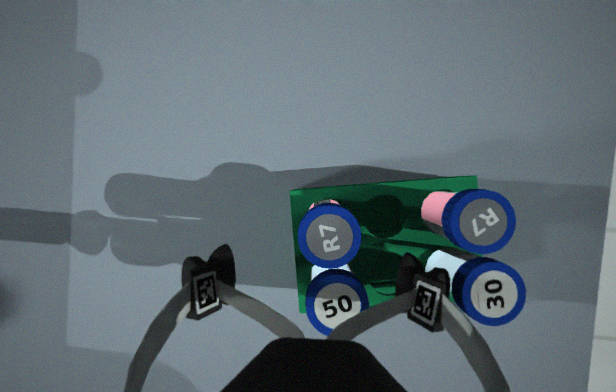

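Request:
execute_actions:
  actions:
    - {"r2":{"joints":{"gripper_m":0.072}}}
  cameras: ["r2_wrist_camera"]

Scene clock: 444.43 s.
r1.base_odometry: x=-1.348 y=+0.284 heading=+1.830 (m, m, rad; r1's odometry frame)
r1.turned_by_wheels: +0.000 (rad since the last result)
r1.turned_by_imu: +0.001 (rad since the last result)
r1.base_tilt: forward=-0.3 right=-0.2 (deg)
r1.lidar_m: 0.61 0.66 4.41 4.30 1.84 1.41 1.33 1.41 1.94 4.44 0.87 0.64
r1.base_status: not commanded
r1.joint_positions: lift_m=+0.625 arm_m=+0.001 wrist_yaw_rad=+0.000 wrist_pitch_rad=+0.003 wrist_roll_rad=+0.000 gripper_m=+0.120
r1.joint_status: not commanded
r1.motor_effort: lift_m=+18(18) arm_m=-7(7) wrist_yaw_rad=+1(1) wrist_pitch_rad=-7(8) wrist_roll_rad=-3(3) gripper_m=+1(2) wheel_0=+0(0) wheel_1=+0(0) wheel_2=-1(1) (%)
r1.hand_pose: x=+0.4606 y=-0.0874 z=+0.8027 quat_wxyz=(+1.000, +0.000, +0.001, +0.000) (m; r1's base frame)
r1.wrist_depth_mm: - 946 - - - - - / - - - - - - - / - - - - - - - / 809 - - 640 - - - / 647 647 585 585 585 585 559 / 459 413 407 410 404 402 439 / - 1118 1397 146 1756 1756 1430
r2.base_odometry: x=+0.801 y=+0.604 heading=-0.259 (m, m, rad; r2's odometry frame)
r2.turned_by_wheels: +0.000 (rad since the last result)
r2.turned_by_imu: +0.000 (rad since the last result)
r2.base_tilt: forward=+0.3 right=-0.6 (deg)
r2.lidar_m: 0.28 0.31 0.45 1.67 2.32 1.74 1.68 1.79 2.49 3.92 0.45 0.31
r2.base_status: not commanded
r2.joint_positions: lift_m=+0.975 arm_m=+0.507 wrist_yaw_rad=+0.000 wrist_pitch_rad=+1.570 wrist_roll_rad=+0.000 gripper_m=+0.072
r2.joint_status: all done
r2.motor_effort: lift_m=+13(13) arm_m=+7(8) wrist_yaw_rad=-1(0) wrist_pitch_rad=-2(2) wrist_roll_rad=-1(1) gripper_m=-3(6) wheel_0=-1(1) wheel_1=-1(1) wheel_2=+0(0) (%)
r2.hand_pose: x=+0.6777 y=-0.0874 z=+0.8651 quat_wxyz=(+0.707, +0.000, +0.707, +0.000) (m; r2's base frame)
r2.wrist_depth_mm: 327 325 324 322 319 319 317 / 329 327 324 325 320 320 320 / 330 330 327 324 322 322 320 / 329 329 327 325 266 265 322 / 334 330 330 213 267 213 324 / 336 332 202 207 195 207 325 / 338 334 334 107 329 329 329
pictures: r2_wrist_camera
Images, in order (width x height): r2_wrist_camera 616x392.

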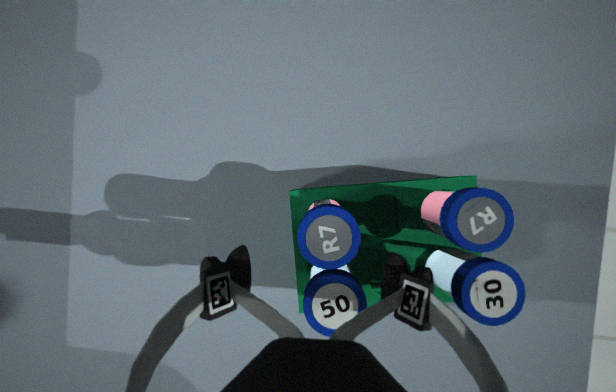

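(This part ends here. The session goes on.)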